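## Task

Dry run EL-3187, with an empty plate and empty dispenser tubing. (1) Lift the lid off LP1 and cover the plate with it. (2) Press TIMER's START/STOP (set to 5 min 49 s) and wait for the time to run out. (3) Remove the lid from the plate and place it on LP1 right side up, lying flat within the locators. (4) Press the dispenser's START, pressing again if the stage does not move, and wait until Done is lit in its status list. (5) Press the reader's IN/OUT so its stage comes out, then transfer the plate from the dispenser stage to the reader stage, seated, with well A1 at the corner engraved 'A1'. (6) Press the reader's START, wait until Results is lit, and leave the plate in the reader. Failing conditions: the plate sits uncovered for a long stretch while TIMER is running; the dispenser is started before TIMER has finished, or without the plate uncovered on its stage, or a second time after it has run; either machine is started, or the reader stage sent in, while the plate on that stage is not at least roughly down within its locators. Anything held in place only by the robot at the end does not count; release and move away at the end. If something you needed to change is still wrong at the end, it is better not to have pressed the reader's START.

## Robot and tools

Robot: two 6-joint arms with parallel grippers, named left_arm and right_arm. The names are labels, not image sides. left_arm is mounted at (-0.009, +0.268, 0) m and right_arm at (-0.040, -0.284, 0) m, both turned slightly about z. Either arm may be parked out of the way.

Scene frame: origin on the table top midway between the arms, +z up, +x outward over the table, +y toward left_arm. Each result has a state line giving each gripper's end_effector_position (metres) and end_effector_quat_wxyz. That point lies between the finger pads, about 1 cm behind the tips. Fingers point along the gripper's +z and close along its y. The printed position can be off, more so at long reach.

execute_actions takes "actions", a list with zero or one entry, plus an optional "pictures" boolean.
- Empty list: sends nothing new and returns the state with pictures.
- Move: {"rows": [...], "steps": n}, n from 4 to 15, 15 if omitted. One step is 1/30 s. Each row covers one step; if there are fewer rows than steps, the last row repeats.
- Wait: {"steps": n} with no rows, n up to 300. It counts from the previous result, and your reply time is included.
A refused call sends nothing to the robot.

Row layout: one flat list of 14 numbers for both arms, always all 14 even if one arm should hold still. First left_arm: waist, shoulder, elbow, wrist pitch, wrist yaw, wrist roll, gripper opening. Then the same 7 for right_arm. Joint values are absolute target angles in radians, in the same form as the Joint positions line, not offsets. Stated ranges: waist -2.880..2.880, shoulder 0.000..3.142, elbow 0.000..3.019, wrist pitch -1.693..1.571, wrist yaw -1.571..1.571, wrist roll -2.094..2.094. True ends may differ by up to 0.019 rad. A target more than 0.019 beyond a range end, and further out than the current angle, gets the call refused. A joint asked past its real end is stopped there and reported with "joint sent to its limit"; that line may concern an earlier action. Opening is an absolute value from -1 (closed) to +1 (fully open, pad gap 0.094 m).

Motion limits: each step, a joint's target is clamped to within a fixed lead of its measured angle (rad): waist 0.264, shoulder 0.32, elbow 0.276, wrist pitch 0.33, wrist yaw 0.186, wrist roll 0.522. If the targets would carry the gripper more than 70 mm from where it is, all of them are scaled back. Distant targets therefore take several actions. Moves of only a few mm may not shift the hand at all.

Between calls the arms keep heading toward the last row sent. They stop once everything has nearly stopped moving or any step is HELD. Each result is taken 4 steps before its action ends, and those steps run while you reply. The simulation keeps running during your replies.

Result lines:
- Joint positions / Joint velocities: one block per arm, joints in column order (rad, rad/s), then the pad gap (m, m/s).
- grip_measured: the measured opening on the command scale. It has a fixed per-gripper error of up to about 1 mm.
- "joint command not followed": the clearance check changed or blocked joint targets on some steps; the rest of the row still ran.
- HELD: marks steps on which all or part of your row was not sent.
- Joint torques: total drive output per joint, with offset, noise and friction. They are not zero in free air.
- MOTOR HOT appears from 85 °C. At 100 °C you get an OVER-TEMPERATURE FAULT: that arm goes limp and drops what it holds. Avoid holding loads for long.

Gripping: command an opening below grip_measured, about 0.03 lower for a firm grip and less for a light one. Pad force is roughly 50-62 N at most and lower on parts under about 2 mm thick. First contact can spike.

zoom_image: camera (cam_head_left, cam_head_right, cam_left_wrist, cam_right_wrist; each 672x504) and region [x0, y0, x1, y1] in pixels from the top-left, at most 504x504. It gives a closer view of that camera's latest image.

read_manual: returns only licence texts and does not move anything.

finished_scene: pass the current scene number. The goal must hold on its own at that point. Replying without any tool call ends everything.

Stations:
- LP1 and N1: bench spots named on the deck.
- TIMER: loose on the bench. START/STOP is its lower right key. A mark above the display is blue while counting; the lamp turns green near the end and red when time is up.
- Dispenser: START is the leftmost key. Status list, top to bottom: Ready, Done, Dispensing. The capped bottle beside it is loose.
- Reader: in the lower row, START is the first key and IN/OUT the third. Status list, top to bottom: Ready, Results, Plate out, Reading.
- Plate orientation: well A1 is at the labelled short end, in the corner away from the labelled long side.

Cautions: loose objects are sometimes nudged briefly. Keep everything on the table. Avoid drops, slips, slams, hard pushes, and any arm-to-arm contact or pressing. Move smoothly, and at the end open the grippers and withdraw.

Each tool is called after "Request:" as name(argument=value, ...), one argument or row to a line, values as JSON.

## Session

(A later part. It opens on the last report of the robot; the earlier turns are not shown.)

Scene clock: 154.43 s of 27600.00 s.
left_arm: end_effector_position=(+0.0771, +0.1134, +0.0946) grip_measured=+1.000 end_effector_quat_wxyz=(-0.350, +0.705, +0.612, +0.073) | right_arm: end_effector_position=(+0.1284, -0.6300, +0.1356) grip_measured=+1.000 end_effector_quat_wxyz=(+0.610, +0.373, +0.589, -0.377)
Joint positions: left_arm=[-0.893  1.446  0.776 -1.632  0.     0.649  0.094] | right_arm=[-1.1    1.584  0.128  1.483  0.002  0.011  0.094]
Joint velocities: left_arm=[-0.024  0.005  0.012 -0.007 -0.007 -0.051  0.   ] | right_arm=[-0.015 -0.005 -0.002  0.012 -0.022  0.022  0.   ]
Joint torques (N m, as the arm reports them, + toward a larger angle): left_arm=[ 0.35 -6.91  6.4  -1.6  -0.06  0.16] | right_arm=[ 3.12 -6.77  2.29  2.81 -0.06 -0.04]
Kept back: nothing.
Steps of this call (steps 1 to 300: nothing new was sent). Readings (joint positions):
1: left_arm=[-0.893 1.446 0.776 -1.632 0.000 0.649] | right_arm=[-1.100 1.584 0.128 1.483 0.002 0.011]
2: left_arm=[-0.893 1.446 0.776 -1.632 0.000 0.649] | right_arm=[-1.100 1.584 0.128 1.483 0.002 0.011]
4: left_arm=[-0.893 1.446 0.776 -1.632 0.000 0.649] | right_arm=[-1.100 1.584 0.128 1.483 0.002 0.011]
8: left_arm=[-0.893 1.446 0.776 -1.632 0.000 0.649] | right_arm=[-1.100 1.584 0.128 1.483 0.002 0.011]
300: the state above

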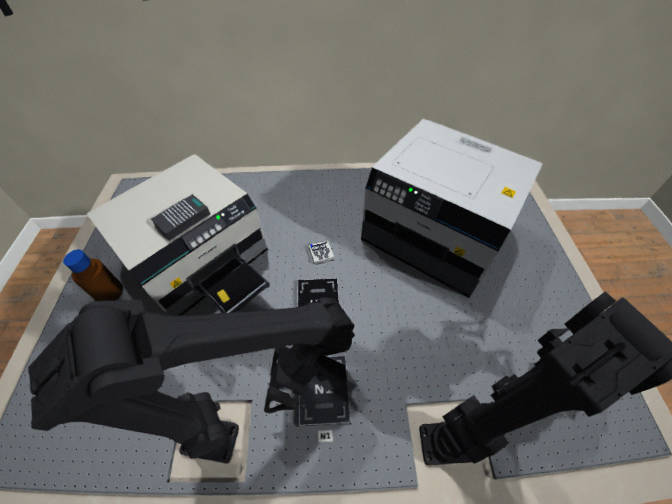

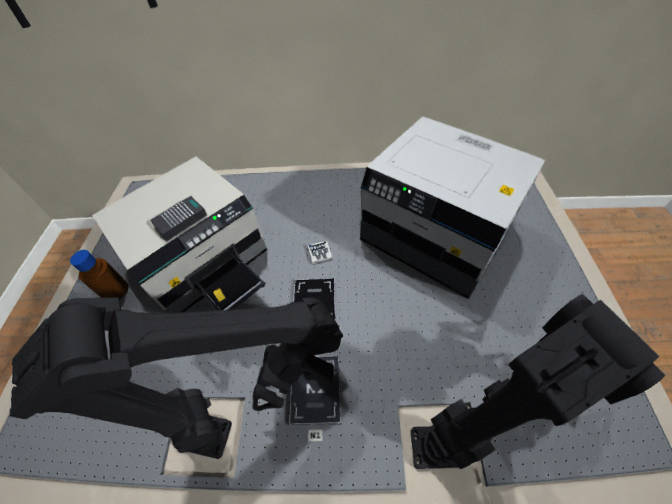

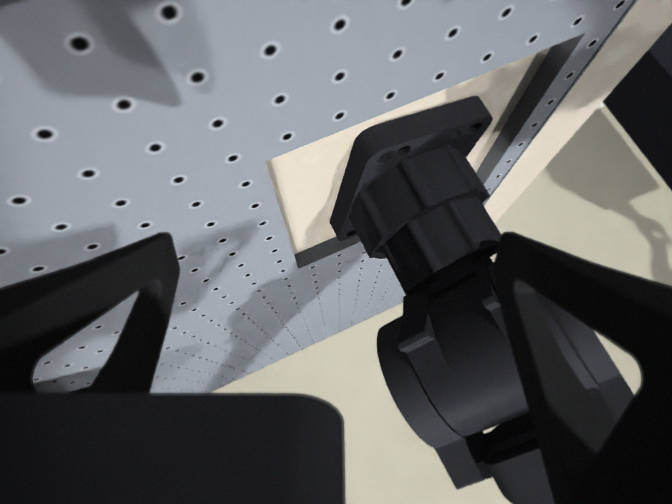

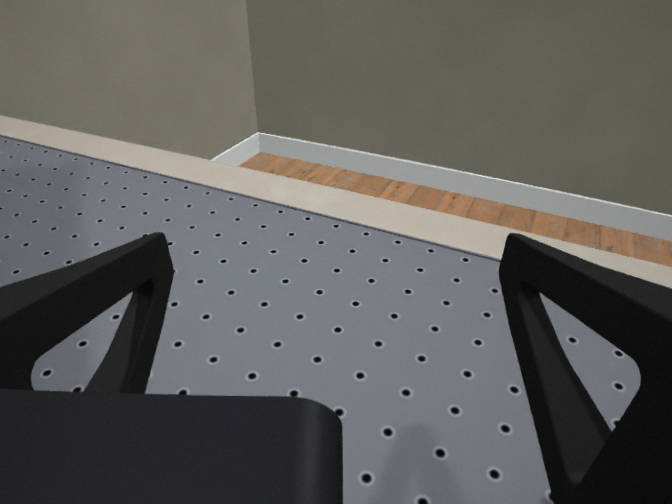

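Request:
execute_actions(
  actions=[
    {"steps": 300},
  ],
)

Request:
execute_actions(
  actions=[
    {"steps": 300},
  ],
  pictures=true,
)

Request:
zoom_image(
  camera="cam_head_left",
  region=[180, 220, 350, 320],
)

Scene clock: 164.43 s of 27600.00 s.
left_arm: end_effector_position=(+0.0771, +0.1134, +0.0946) grip_measured=+1.000 end_effector_quat_wxyz=(-0.350, +0.705, +0.612, +0.073) | right_arm: end_effector_position=(+0.1284, -0.6300, +0.1356) grip_measured=+1.000 end_effector_quat_wxyz=(+0.610, +0.373, +0.589, -0.377)
Joint positions: left_arm=[-0.893  1.446  0.776 -1.632  0.     0.649  0.094] | right_arm=[-1.1    1.584  0.128  1.483  0.002  0.011  0.094]
Joint velocities: left_arm=[-0.015 -0.005  0.002  0.022  0.022 -0.081  0.   ] | right_arm=[ 0.005 -0.015 -0.007 -0.002  0.037  0.022  0.   ]
Joint torques (N m, as the arm reports them, + toward a larger angle): left_arm=[ 0.17 -7.31  6.31 -1.62 -0.05  0.17] | right_arm=[ 3.02 -6.8   2.27  2.79 -0.06 -0.05]
Kept back: nothing.
Steps of this call (steps 1 to 300: nothing new was sent). Readings (joint positions):
1: left_arm=[-0.893 1.446 0.776 -1.632 0.000 0.649] | right_arm=[-1.100 1.584 0.128 1.483 0.002 0.011]
2: left_arm=[-0.893 1.446 0.776 -1.632 0.000 0.649] | right_arm=[-1.100 1.584 0.128 1.483 0.002 0.011]
4: left_arm=[-0.893 1.446 0.776 -1.632 0.000 0.649] | right_arm=[-1.100 1.584 0.128 1.483 0.002 0.011]
8: left_arm=[-0.893 1.446 0.776 -1.632 0.000 0.649] | right_arm=[-1.100 1.584 0.128 1.483 0.002 0.011]
300: the state above

Scene clock: 174.43 s of 27600.00 s.
left_arm: end_effector_position=(+0.0771, +0.1134, +0.0946) grip_measured=+1.000 end_effector_quat_wxyz=(-0.350, +0.705, +0.612, +0.073) | right_arm: end_effector_position=(+0.1284, -0.6300, +0.1356) grip_measured=+1.000 end_effector_quat_wxyz=(+0.610, +0.373, +0.589, -0.377)
Joint positions: left_arm=[-0.893  1.446  0.776 -1.632  0.     0.649  0.094] | right_arm=[-1.1    1.584  0.128  1.483  0.002  0.011  0.094]
Joint velocities: left_arm=[-0.024 -0.005  0.002  0.002 -0.022 -0.007  0.   ] | right_arm=[-0.005  0.005 -0.002 -0.002 -0.037 -0.022  0.   ]
Joint torques (N m, as the arm reports them, + toward a larger angle): left_arm=[ 0.45 -7.16  6.37 -1.63 -0.05  0.17] | right_arm=[ 3.07 -6.77  2.26  2.79 -0.05 -0.05]
Kept back: nothing.
Steps of this call (steps 1 to 300: nothing new was sent). Readings (joint positions):
1: left_arm=[-0.893 1.446 0.776 -1.632 0.000 0.649] | right_arm=[-1.100 1.584 0.128 1.483 0.002 0.011]
2: left_arm=[-0.893 1.446 0.776 -1.632 0.000 0.649] | right_arm=[-1.100 1.584 0.128 1.483 0.002 0.011]
4: left_arm=[-0.893 1.446 0.776 -1.632 0.000 0.649] | right_arm=[-1.100 1.584 0.128 1.483 0.002 0.011]
8: left_arm=[-0.893 1.446 0.776 -1.632 0.000 0.649] | right_arm=[-1.100 1.584 0.128 1.483 0.002 0.011]
300: the state above

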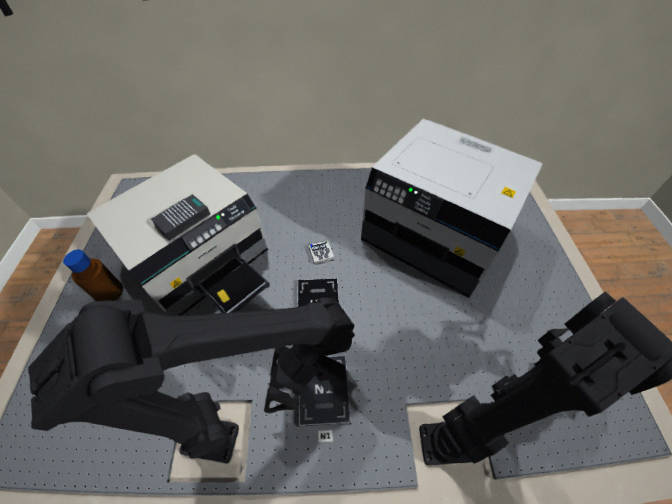

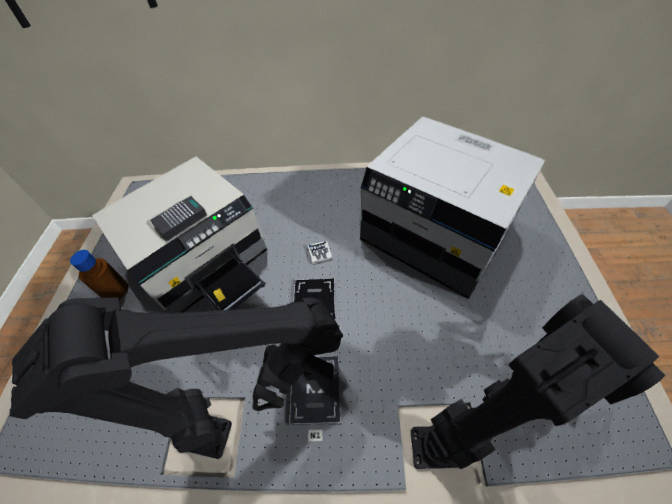

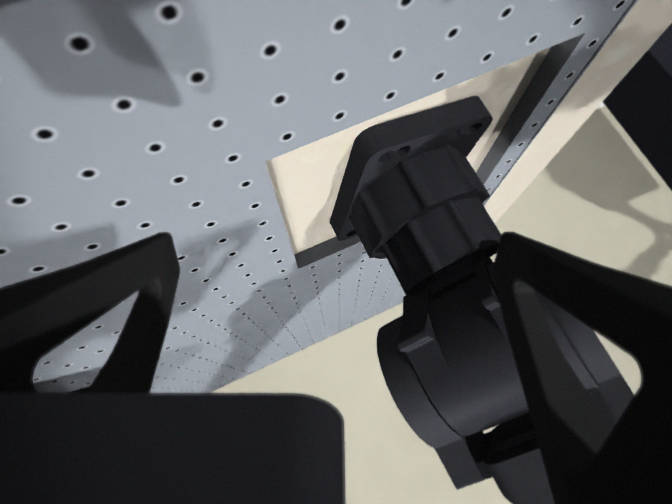

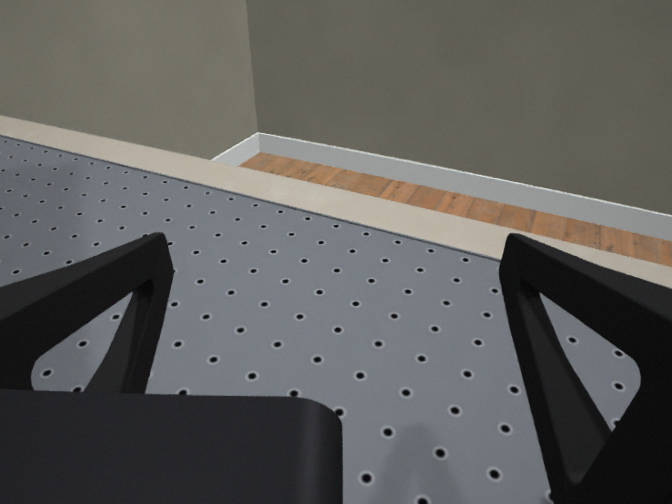

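Region (180, 220, 350, 320) of cam_head_left's 672x504 image, scaled by 2.965, with more detail than that image has; it fills the top 296 rows of this view, and the rest is white.

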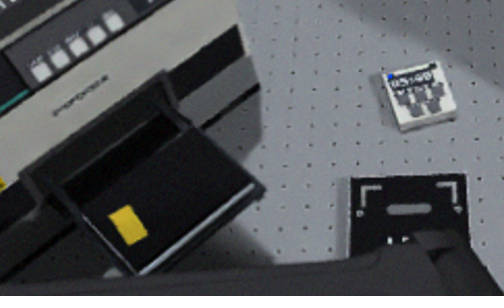

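Request:
execute_actions(
  actions=[
    {"steps": 300},
  ],
)

Request:
execute_actions(
  actions=[
    {"steps": 300},
  ],
  pictures=true,
)

Request:
zoom_image(
  camera="cam_head_left",
  region=[180, 220, 350, 320],
)

Scene clock: 184.43 s of 27600.00 s.
left_arm: end_effector_position=(+0.0771, +0.1134, +0.0946) grip_measured=+1.000 end_effector_quat_wxyz=(-0.350, +0.705, +0.612, +0.073) | right_arm: end_effector_position=(+0.1284, -0.6300, +0.1356) grip_measured=+1.000 end_effector_quat_wxyz=(+0.610, +0.373, +0.589, -0.377)
Joint positions: left_arm=[-0.893  1.446  0.776 -1.632  0.     0.649  0.094] | right_arm=[-1.1    1.584  0.128  1.483  0.002  0.011  0.094]
Joint velocities: left_arm=[-0.015  0.005  0.002 -0.007  0.007 -0.081  0.   ] | right_arm=[-0.015 -0.015  0.002 -0.007  0.037 -0.066  0.   ]
Joint torques (N m, as the arm reports them, + toward a larger angle): left_arm=[ 0.26 -7.11  6.38 -1.61 -0.06  0.17] | right_arm=[ 3.09 -6.8   2.27  2.83 -0.06 -0.05]
Kept back: nothing.
Steps of this call (steps 1 to 300: nothing new was sent). Readings (joint positions):
1: left_arm=[-0.893 1.446 0.776 -1.632 0.000 0.649] | right_arm=[-1.100 1.584 0.128 1.483 0.002 0.011]
2: left_arm=[-0.893 1.446 0.776 -1.632 0.000 0.649] | right_arm=[-1.100 1.584 0.128 1.483 0.002 0.011]
4: left_arm=[-0.893 1.446 0.776 -1.632 0.000 0.649] | right_arm=[-1.100 1.584 0.128 1.483 0.002 0.011]
8: left_arm=[-0.893 1.446 0.776 -1.632 0.000 0.649] | right_arm=[-1.100 1.584 0.128 1.483 0.002 0.011]
300: the state above

Scene clock: 194.43 s of 27600.00 s.
left_arm: end_effector_position=(+0.0771, +0.1134, +0.0946) grip_measured=+1.000 end_effector_quat_wxyz=(-0.350, +0.705, +0.612, +0.073) | right_arm: end_effector_position=(+0.1284, -0.6300, +0.1356) grip_measured=+1.000 end_effector_quat_wxyz=(+0.610, +0.373, +0.589, -0.377)
Joint positions: left_arm=[-0.893  1.446  0.776 -1.632  0.     0.649  0.094] | right_arm=[-1.1    1.584  0.128  1.483  0.002  0.011  0.094]
Joint velocities: left_arm=[-0.005 -0.015 -0.017 -0.012 -0.007 -0.007  0.   ] | right_arm=[-0.015 -0.005 -0.017 -0.017 -0.007  0.051  0.   ]
Joint torques (N m, as the arm reports them, + toward a larger angle): left_arm=[ 0.34 -7.    6.38 -1.62 -0.06  0.16] | right_arm=[ 3.11 -6.74  2.26  2.8  -0.06 -0.04]
Kept back: nothing.
Steps of this call (steps 1 to 300: nothing new was sent). Readings (joint positions):
1: left_arm=[-0.893 1.446 0.776 -1.632 0.000 0.649] | right_arm=[-1.100 1.584 0.128 1.483 0.002 0.011]
2: left_arm=[-0.893 1.446 0.776 -1.632 0.000 0.649] | right_arm=[-1.100 1.584 0.128 1.483 0.002 0.011]
4: left_arm=[-0.893 1.446 0.776 -1.632 0.000 0.649] | right_arm=[-1.100 1.584 0.128 1.483 0.002 0.011]
8: left_arm=[-0.893 1.446 0.776 -1.632 0.000 0.649] | right_arm=[-1.100 1.584 0.128 1.483 0.002 0.011]
300: the state above

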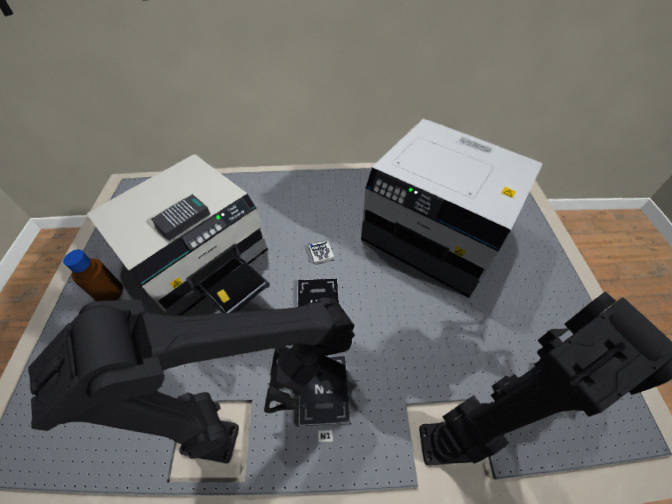

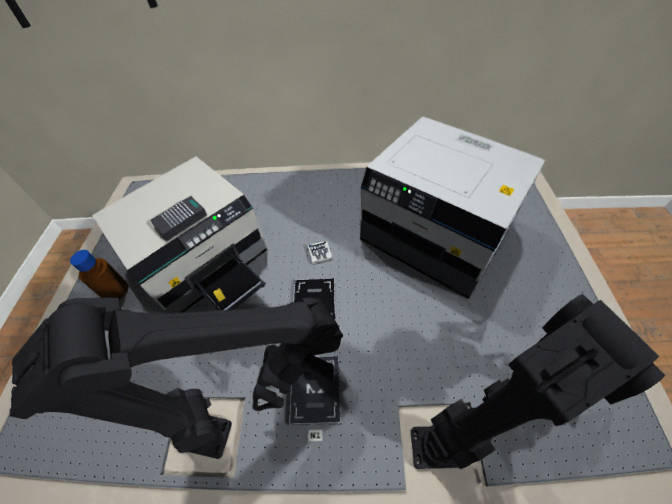

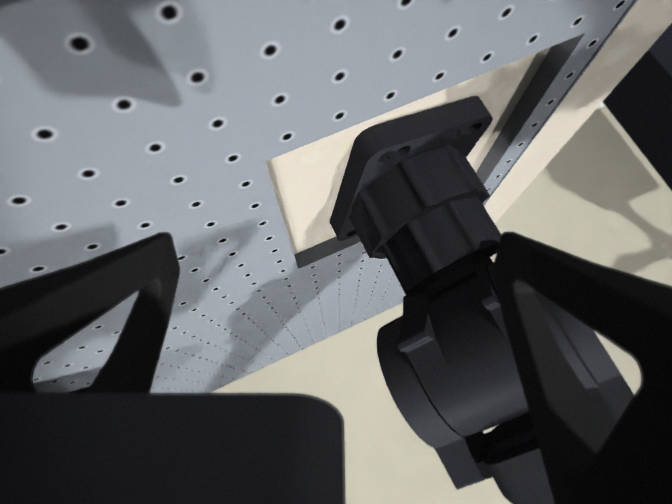

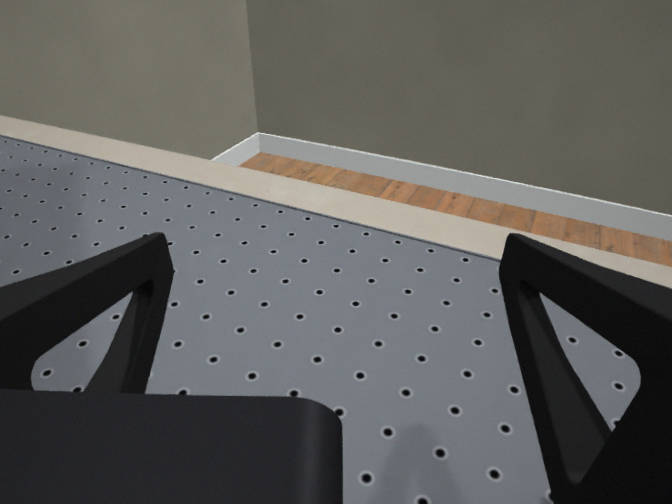

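Region (180, 220, 350, 320) of cam_head_left's 672x504 image, scaled by 2.965, with more detail than that image has; it fills the top 296 rows of this view, and the rest is white.

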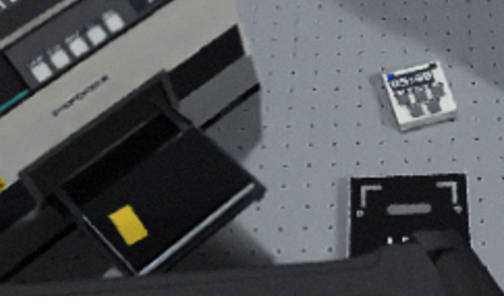

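Request:
execute_actions(
  actions=[
    {"steps": 300},
  ],
)

Request:
execute_actions(
  actions=[
    {"steps": 300},
  ],
  pictures=true,
)

Request:
zoom_image(
  camera="cam_head_left",
  region=[180, 220, 350, 320],
)

Scene clock: 204.43 s of 27600.00 s.
left_arm: end_effector_position=(+0.0771, +0.1134, +0.0946) grip_measured=+1.000 end_effector_quat_wxyz=(-0.350, +0.705, +0.612, +0.073) | right_arm: end_effector_position=(+0.1284, -0.6300, +0.1356) grip_measured=+1.000 end_effector_quat_wxyz=(+0.610, +0.373, +0.589, -0.377)
Joint positions: left_arm=[-0.893  1.446  0.776 -1.632  0.     0.649  0.094] | right_arm=[-1.1    1.584  0.128  1.483  0.002  0.011  0.094]
Joint velocities: left_arm=[-0.015 -0.015 -0.002 -0.012 -0.066 -0.022  0.   ] | right_arm=[ 0.015  0.005  0.002 -0.012 -0.007 -0.037  0.   ]
Joint torques (N m, as the arm reports them, + toward a larger angle): left_arm=[ 0.29 -7.13  6.4  -1.57 -0.05  0.17] | right_arm=[ 3.13 -6.74  2.26  2.81 -0.06 -0.04]
Kept back: nothing.
Steps of this call (steps 1 to 300: nothing new was sent). Readings (joint positions):
1: left_arm=[-0.893 1.446 0.776 -1.632 0.000 0.649] | right_arm=[-1.100 1.584 0.128 1.483 0.002 0.011]
2: left_arm=[-0.893 1.446 0.776 -1.632 0.000 0.649] | right_arm=[-1.100 1.584 0.128 1.483 0.002 0.011]
4: left_arm=[-0.893 1.446 0.776 -1.632 0.000 0.649] | right_arm=[-1.100 1.584 0.128 1.483 0.002 0.011]
8: left_arm=[-0.893 1.446 0.776 -1.632 0.000 0.649] | right_arm=[-1.100 1.584 0.128 1.483 0.002 0.011]
300: the state above

Scene clock: 214.43 s of 27600.00 s.
left_arm: end_effector_position=(+0.0771, +0.1134, +0.0946) grip_measured=+1.000 end_effector_quat_wxyz=(-0.350, +0.705, +0.612, +0.073) | right_arm: end_effector_position=(+0.1284, -0.6300, +0.1356) grip_measured=+1.000 end_effector_quat_wxyz=(+0.610, +0.373, +0.589, -0.377)
Joint positions: left_arm=[-0.893  1.446  0.776 -1.632  0.     0.649  0.094] | right_arm=[-1.1    1.584  0.128  1.483  0.002  0.011  0.094]
Joint velocities: left_arm=[-0.005 -0.024  0.002 -0.012 -0.051  0.007  0.   ] | right_arm=[ 0.015  0.005 -0.012  0.002 -0.037 -0.007  0.   ]
Joint torques (N m, as the arm reports them, + toward a larger angle): left_arm=[ 0.34 -7.28  6.36 -1.62 -0.05  0.17] | right_arm=[ 3.1  -6.75  2.24  2.79 -0.05 -0.05]
Kept back: nothing.
Steps of this call (steps 1 to 300: nothing new was sent). Readings (joint positions):
1: left_arm=[-0.893 1.446 0.776 -1.632 0.000 0.649] | right_arm=[-1.100 1.584 0.128 1.483 0.002 0.011]
2: left_arm=[-0.893 1.446 0.776 -1.632 0.000 0.649] | right_arm=[-1.100 1.584 0.128 1.483 0.002 0.011]
4: left_arm=[-0.893 1.446 0.776 -1.632 0.000 0.649] | right_arm=[-1.100 1.584 0.128 1.483 0.002 0.011]
8: left_arm=[-0.893 1.446 0.776 -1.632 0.000 0.649] | right_arm=[-1.100 1.584 0.128 1.483 0.002 0.011]
300: the state above

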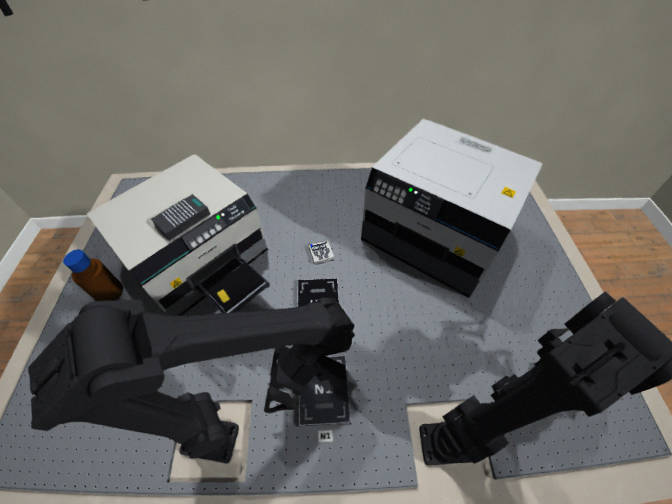

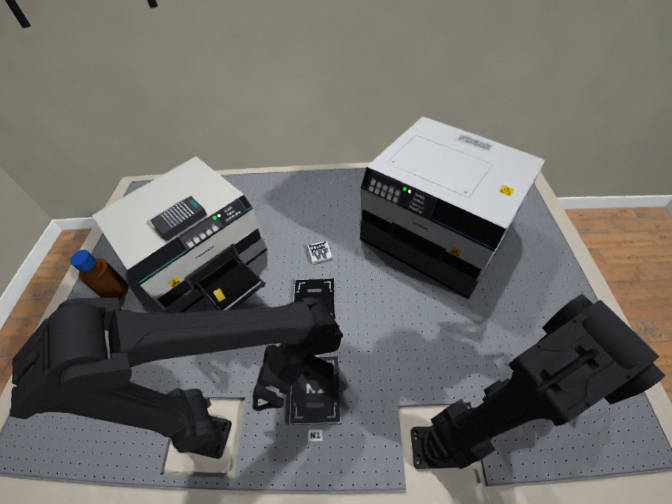

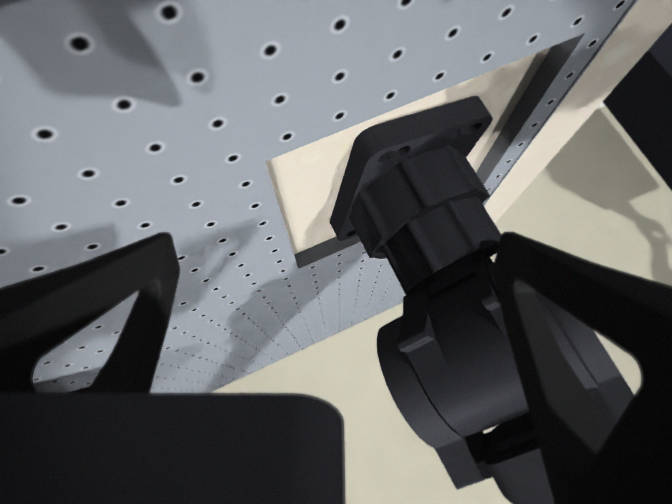

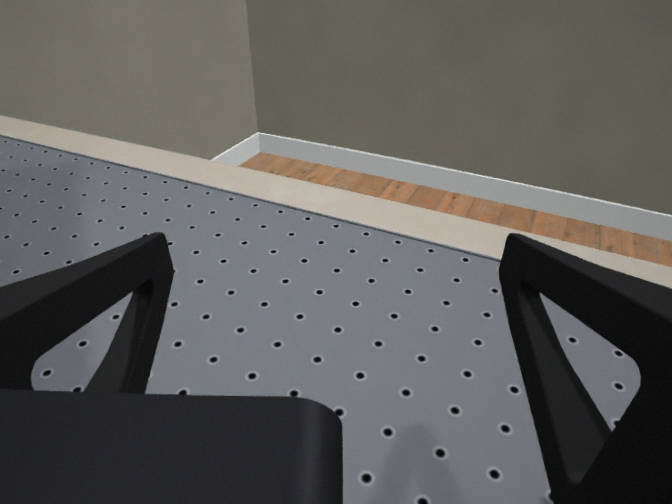

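Region (180, 220, 350, 320) of cam_head_left's 672x504 image, scaled by 2.965, with more detail than that image has; it fills the top 296 rows of this view, and the rest is white.

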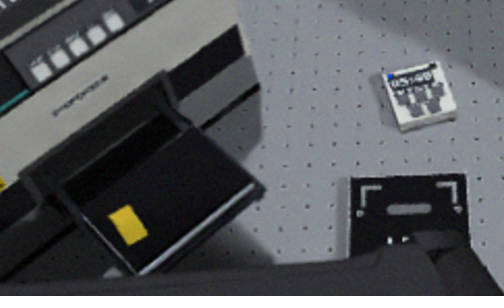

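Request:
execute_actions(
  actions=[
    {"steps": 300},
  ],
)

Request:
execute_actions(
  actions=[
    {"steps": 300},
  ],
  pictures=true,
)

Request:
zoom_image(
  camera="cam_head_left",
  region=[180, 220, 350, 320],
)

Scene clock: 224.43 s of 27600.00 s.
left_arm: end_effector_position=(+0.0771, +0.1134, +0.0946) grip_measured=+1.000 end_effector_quat_wxyz=(-0.350, +0.705, +0.612, +0.073) | right_arm: end_effector_position=(+0.1284, -0.6300, +0.1356) grip_measured=+1.000 end_effector_quat_wxyz=(+0.610, +0.373, +0.589, -0.377)
Joint positions: left_arm=[-0.893  1.446  0.776 -1.632  0.     0.649  0.094] | right_arm=[-1.1    1.584  0.128  1.483  0.002  0.011  0.094]
Joint velocities: left_arm=[-0.005  0.005 -0.002 -0.012  0.037  0.007  0.   ] | right_arm=[ 0.005 -0.005 -0.012  0.007  0.022 -0.081  0.   ]
Joint torques (N m, as the arm reports them, + toward a larger angle): left_arm=[ 0.31 -7.09  6.31 -1.67 -0.06  0.17] | right_arm=[ 3.06 -6.75  2.27  2.79 -0.06 -0.05]
Kept back: nothing.
Steps of this call (steps 1 to 300: nothing new was sent). Readings (joint positions):
1: left_arm=[-0.893 1.446 0.776 -1.632 0.000 0.649] | right_arm=[-1.100 1.584 0.128 1.483 0.002 0.011]
2: left_arm=[-0.893 1.446 0.776 -1.632 0.000 0.649] | right_arm=[-1.100 1.584 0.128 1.483 0.002 0.011]
4: left_arm=[-0.893 1.446 0.776 -1.632 0.000 0.649] | right_arm=[-1.100 1.584 0.128 1.483 0.002 0.011]
8: left_arm=[-0.893 1.446 0.776 -1.632 0.000 0.649] | right_arm=[-1.100 1.584 0.128 1.483 0.002 0.011]
300: the state above

Scene clock: 234.43 s of 27600.00 s.
left_arm: end_effector_position=(+0.0771, +0.1134, +0.0946) grip_measured=+1.000 end_effector_quat_wxyz=(-0.350, +0.705, +0.612, +0.073) | right_arm: end_effector_position=(+0.1284, -0.6300, +0.1356) grip_measured=+1.000 end_effector_quat_wxyz=(+0.610, +0.373, +0.589, -0.377)
Joint positions: left_arm=[-0.893  1.446  0.776 -1.632  0.     0.649  0.094] | right_arm=[-1.1    1.584  0.128  1.483  0.002  0.011  0.094]
Joint velocities: left_arm=[-0.005 -0.015 -0.002  0.002  0.037  0.007  0.   ] | right_arm=[ 0.015 -0.015 -0.012 -0.007 -0.007 -0.022  0.   ]
Joint torques (N m, as the arm reports them, + toward a larger angle): left_arm=[ 0.31 -6.9   6.39 -1.61 -0.06  0.16] | right_arm=[ 3.1  -6.75  2.29  2.81 -0.06 -0.05]
Kept back: nothing.
Steps of this call (steps 1 to 300: nothing new was sent). Readings (joint positions):
1: left_arm=[-0.893 1.446 0.776 -1.632 0.000 0.649] | right_arm=[-1.100 1.584 0.128 1.483 0.002 0.011]
2: left_arm=[-0.893 1.446 0.776 -1.632 0.000 0.649] | right_arm=[-1.100 1.584 0.128 1.483 0.002 0.011]
4: left_arm=[-0.893 1.446 0.776 -1.632 0.000 0.649] | right_arm=[-1.100 1.584 0.128 1.483 0.002 0.011]
8: left_arm=[-0.893 1.446 0.776 -1.632 0.000 0.649] | right_arm=[-1.100 1.584 0.128 1.483 0.002 0.011]
300: the state above

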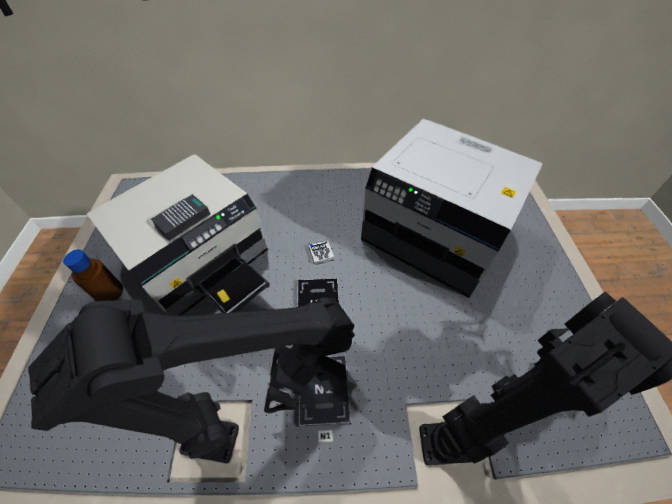

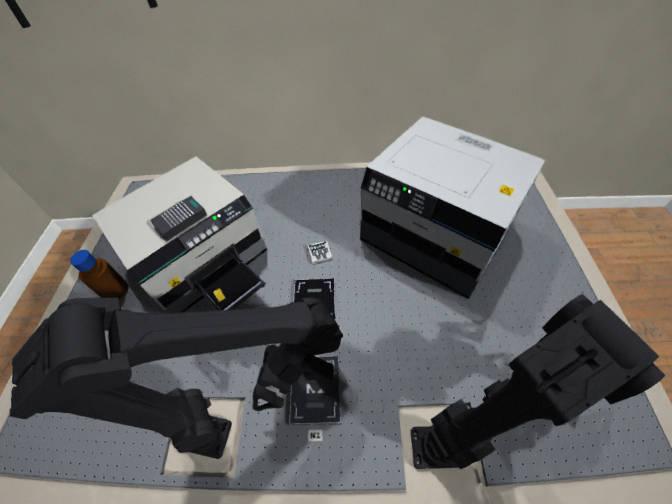

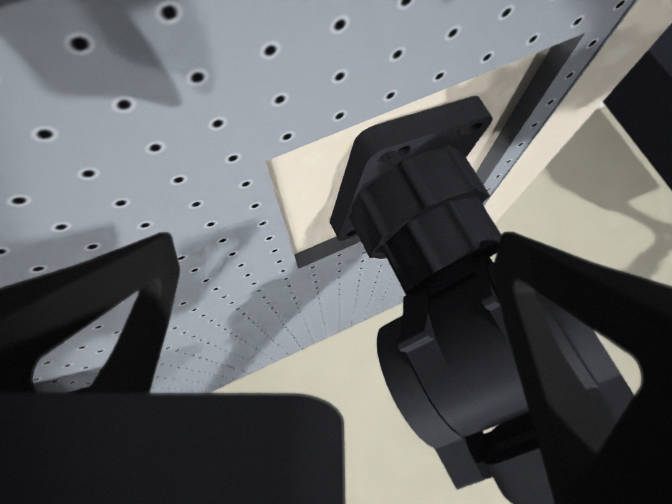

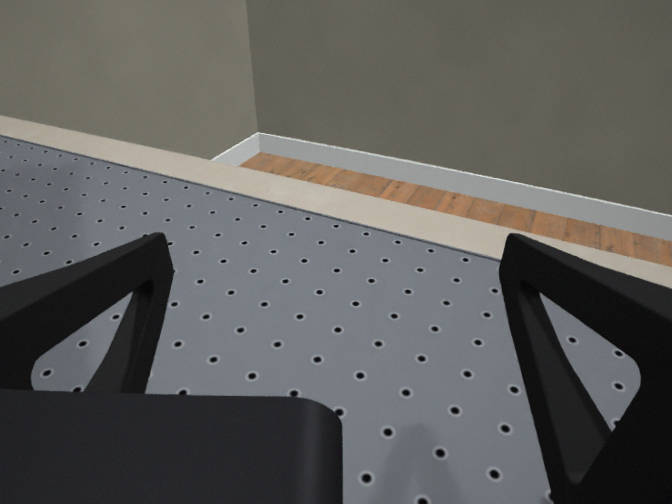

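Region (180, 220, 350, 320) of cam_head_left's 672x504 image, scaled by 2.965, with more detail than that image has; it fills the top 296 rows of this view, and the rest is white.

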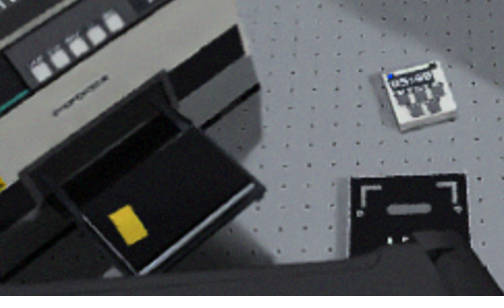

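Request:
execute_actions(
  actions=[
    {"steps": 300},
  ],
)

Request:
execute_actions(
  actions=[
    {"steps": 300},
  ],
  pictures=true,
)

Request:
zoom_image(
  camera="cam_head_left",
  region=[180, 220, 350, 320],
)

Scene clock: 244.43 s of 27600.00 s.
left_arm: end_effector_position=(+0.0771, +0.1134, +0.0946) grip_measured=+1.000 end_effector_quat_wxyz=(-0.350, +0.705, +0.612, +0.073) | right_arm: end_effector_position=(+0.1284, -0.6300, +0.1356) grip_measured=+1.000 end_effector_quat_wxyz=(+0.610, +0.373, +0.589, -0.377)
Joint positions: left_arm=[-0.893  1.446  0.776 -1.632  0.     0.649  0.094] | right_arm=[-1.1    1.584  0.128  1.483  0.002  0.011  0.094]
Joint velocities: left_arm=[-0.015  0.005 -0.012 -0.017 -0.037  0.022  0.   ] | right_arm=[ 0.024  0.005 -0.017 -0.007  0.022 -0.007  0.   ]
Joint torques (N m, as the arm reports them, + toward a larger angle): left_arm=[ 0.29 -7.2   6.35 -1.62 -0.06  0.18] | right_arm=[ 3.04 -6.73  2.26  2.81 -0.06 -0.04]
Kept back: nothing.
Steps of this call (steps 1 to 300: nothing new was sent). Readings (joint positions):
1: left_arm=[-0.893 1.446 0.776 -1.632 0.000 0.649] | right_arm=[-1.100 1.584 0.128 1.483 0.002 0.011]
2: left_arm=[-0.893 1.446 0.776 -1.632 0.000 0.649] | right_arm=[-1.100 1.584 0.128 1.483 0.002 0.011]
4: left_arm=[-0.893 1.446 0.776 -1.632 0.000 0.649] | right_arm=[-1.100 1.584 0.128 1.483 0.002 0.011]
8: left_arm=[-0.893 1.446 0.776 -1.632 0.000 0.649] | right_arm=[-1.100 1.584 0.128 1.483 0.002 0.011]
300: the state above

Scene clock: 254.43 s of 27600.00 s.
left_arm: end_effector_position=(+0.0771, +0.1134, +0.0946) grip_measured=+1.000 end_effector_quat_wxyz=(-0.350, +0.705, +0.612, +0.073) | right_arm: end_effector_position=(+0.1284, -0.6300, +0.1356) grip_measured=+1.000 end_effector_quat_wxyz=(+0.610, +0.373, +0.589, -0.377)
Joint positions: left_arm=[-0.893  1.446  0.776 -1.632  0.     0.649  0.094] | right_arm=[-1.1    1.584  0.128  1.483  0.002  0.011  0.094]
Joint velocities: left_arm=[ 0.005 -0.005  0.002 -0.012 -0.051 -0.051  0.   ] | right_arm=[ 0.005 -0.015  0.007 -0.012  0.007 -0.051  0.   ]
Joint torques (N m, as the arm reports them, + toward a larger angle): left_arm=[ 0.45 -7.18  6.35 -1.63 -0.05  0.16] | right_arm=[ 3.05 -6.7   2.28  2.79 -0.06 -0.04]
Kept back: nothing.
Steps of this call (steps 1 to 300: nothing new was sent). Readings (joint positions):
1: left_arm=[-0.893 1.446 0.776 -1.632 0.000 0.649] | right_arm=[-1.100 1.584 0.128 1.483 0.002 0.011]
2: left_arm=[-0.893 1.446 0.776 -1.632 0.000 0.649] | right_arm=[-1.100 1.584 0.128 1.483 0.002 0.011]
4: left_arm=[-0.893 1.446 0.776 -1.632 0.000 0.649] | right_arm=[-1.100 1.584 0.128 1.483 0.002 0.011]
8: left_arm=[-0.893 1.446 0.776 -1.632 0.000 0.649] | right_arm=[-1.100 1.584 0.128 1.483 0.002 0.011]
300: the state above

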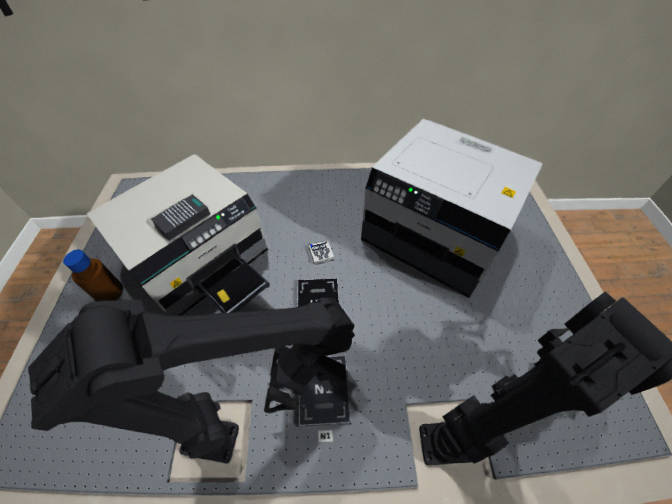

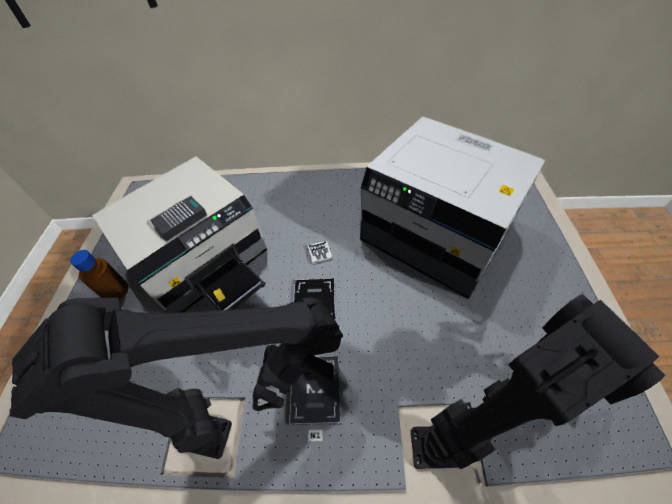

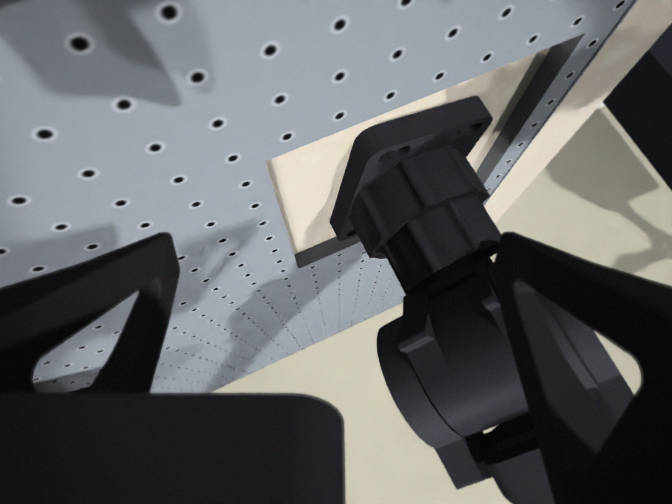

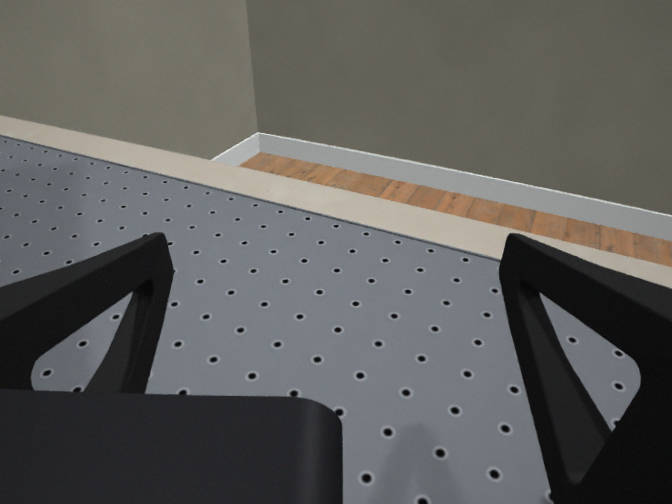

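Region (180, 220, 350, 320) of cam_head_left's 672x504 image, scaled by 2.965, with more detail than that image has; it fills the top 296 rows of this view, and the rest is white.

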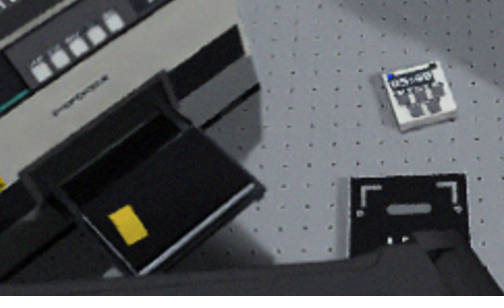

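Request:
execute_actions(
  actions=[
    {"steps": 300},
  ],
)

Request:
execute_actions(
  actions=[
    {"steps": 300},
  ],
  pictures=true,
)

Request:
zoom_image(
  camera="cam_head_left",
  region=[180, 220, 350, 320],
)

Scene clock: 264.43 s of 27600.00 s.
left_arm: end_effector_position=(+0.0771, +0.1134, +0.0946) grip_measured=+1.000 end_effector_quat_wxyz=(-0.350, +0.705, +0.612, +0.073) | right_arm: end_effector_position=(+0.1284, -0.6300, +0.1356) grip_measured=+1.000 end_effector_quat_wxyz=(+0.610, +0.373, +0.589, -0.377)
Joint positions: left_arm=[-0.893  1.446  0.776 -1.632  0.     0.649  0.094] | right_arm=[-1.1    1.584  0.128  1.483  0.002  0.011  0.094]
Joint velocities: left_arm=[-0.015 -0.015 -0.017 -0.007  0.051 -0.051  0.   ] | right_arm=[ 0.005 -0.015  0.007 -0.007  0.066 -0.022  0.   ]
Joint torques (N m, as the arm reports them, + toward a larger angle): left_arm=[ 0.36 -7.16  6.36 -1.57 -0.06  0.17] | right_arm=[ 3.13 -6.74  2.27  2.8  -0.06 -0.05]
Kept back: nothing.
Steps of this call (steps 1 to 300: nothing new was sent). Readings (joint positions):
1: left_arm=[-0.893 1.446 0.776 -1.632 0.000 0.649] | right_arm=[-1.100 1.584 0.128 1.483 0.002 0.011]
2: left_arm=[-0.893 1.446 0.776 -1.632 0.000 0.649] | right_arm=[-1.100 1.584 0.128 1.483 0.002 0.011]
4: left_arm=[-0.893 1.446 0.776 -1.632 0.000 0.649] | right_arm=[-1.100 1.584 0.128 1.483 0.002 0.011]
8: left_arm=[-0.893 1.446 0.776 -1.632 0.000 0.649] | right_arm=[-1.100 1.584 0.128 1.483 0.002 0.011]
300: the state above

Scene clock: 274.43 s of 27600.00 s.
left_arm: end_effector_position=(+0.0771, +0.1134, +0.0946) grip_measured=+1.000 end_effector_quat_wxyz=(-0.350, +0.705, +0.612, +0.073) | right_arm: end_effector_position=(+0.1284, -0.6300, +0.1356) grip_measured=+1.000 end_effector_quat_wxyz=(+0.610, +0.373, +0.589, -0.377)
Joint positions: left_arm=[-0.893  1.446  0.776 -1.632  0.     0.649  0.094] | right_arm=[-1.1    1.584  0.128  1.483  0.002  0.011  0.094]
Joint velocities: left_arm=[ 0.005 -0.015 -0.002 -0.007  0.022  0.037  0.   ] | right_arm=[ 0.005 -0.005 -0.002 -0.007  0.007  0.007  0.   ]
Joint torques (N m, as the arm reports them, + toward a larger angle): left_arm=[ 0.13 -7.17  6.38 -1.62 -0.05  0.17] | right_arm=[ 3.08 -6.78  2.29  2.79 -0.05 -0.05]
Kept back: nothing.
Steps of this call (steps 1 to 300: nothing new was sent). Readings (joint positions):
1: left_arm=[-0.893 1.446 0.776 -1.632 0.000 0.649] | right_arm=[-1.100 1.584 0.128 1.483 0.002 0.011]
2: left_arm=[-0.893 1.446 0.776 -1.632 0.000 0.649] | right_arm=[-1.100 1.584 0.128 1.483 0.002 0.011]
4: left_arm=[-0.893 1.446 0.776 -1.632 0.000 0.649] | right_arm=[-1.100 1.584 0.128 1.483 0.002 0.011]
8: left_arm=[-0.893 1.446 0.776 -1.632 0.000 0.649] | right_arm=[-1.100 1.584 0.128 1.483 0.002 0.011]
300: the state above

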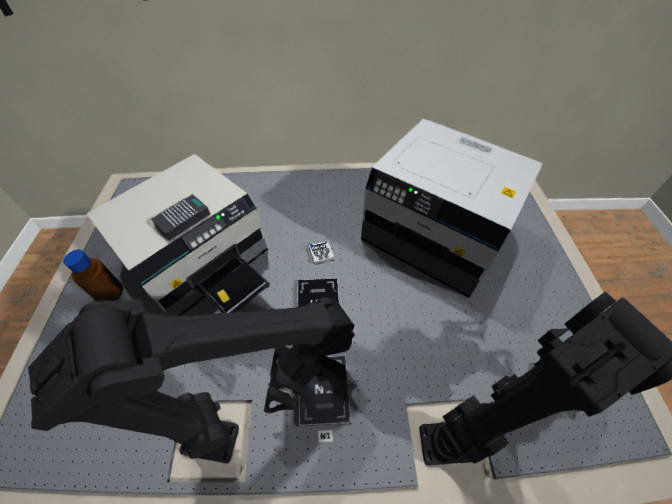

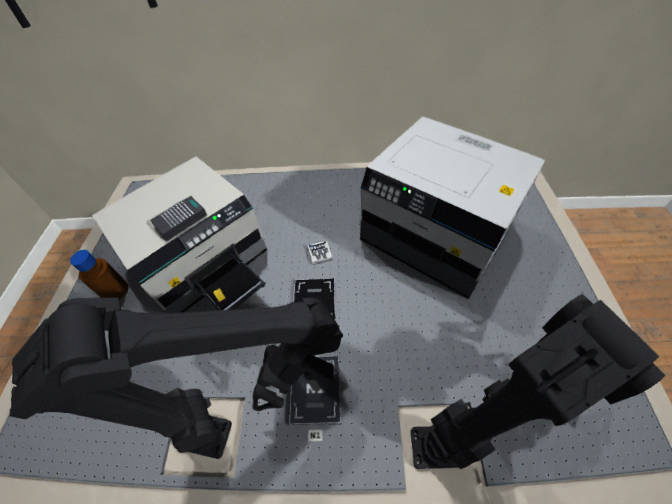

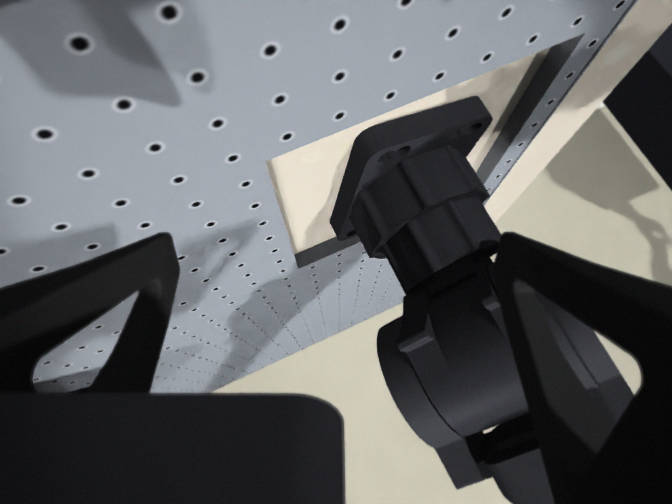

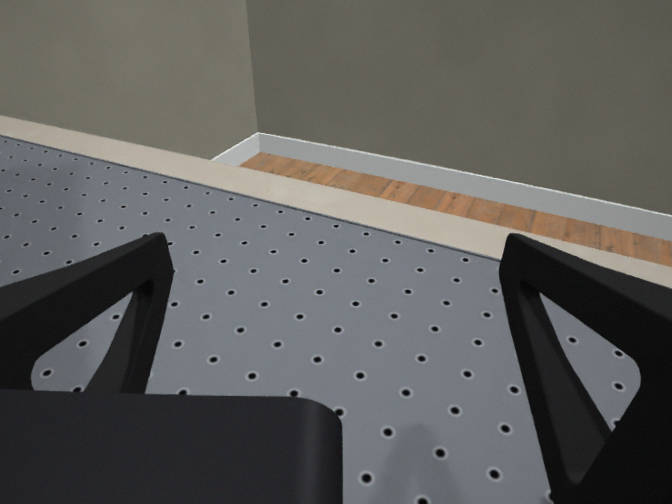

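Region (180, 220, 350, 320) of cam_head_left's 672x504 image, scaled by 2.965, with more detail than that image has; it fills the top 296 rows of this view, and the rest is white.

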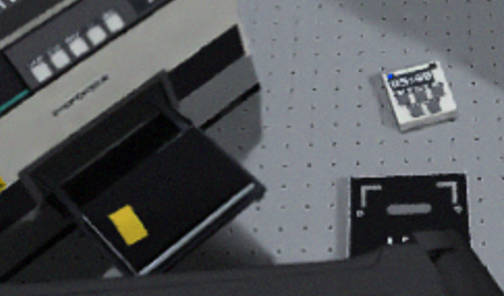

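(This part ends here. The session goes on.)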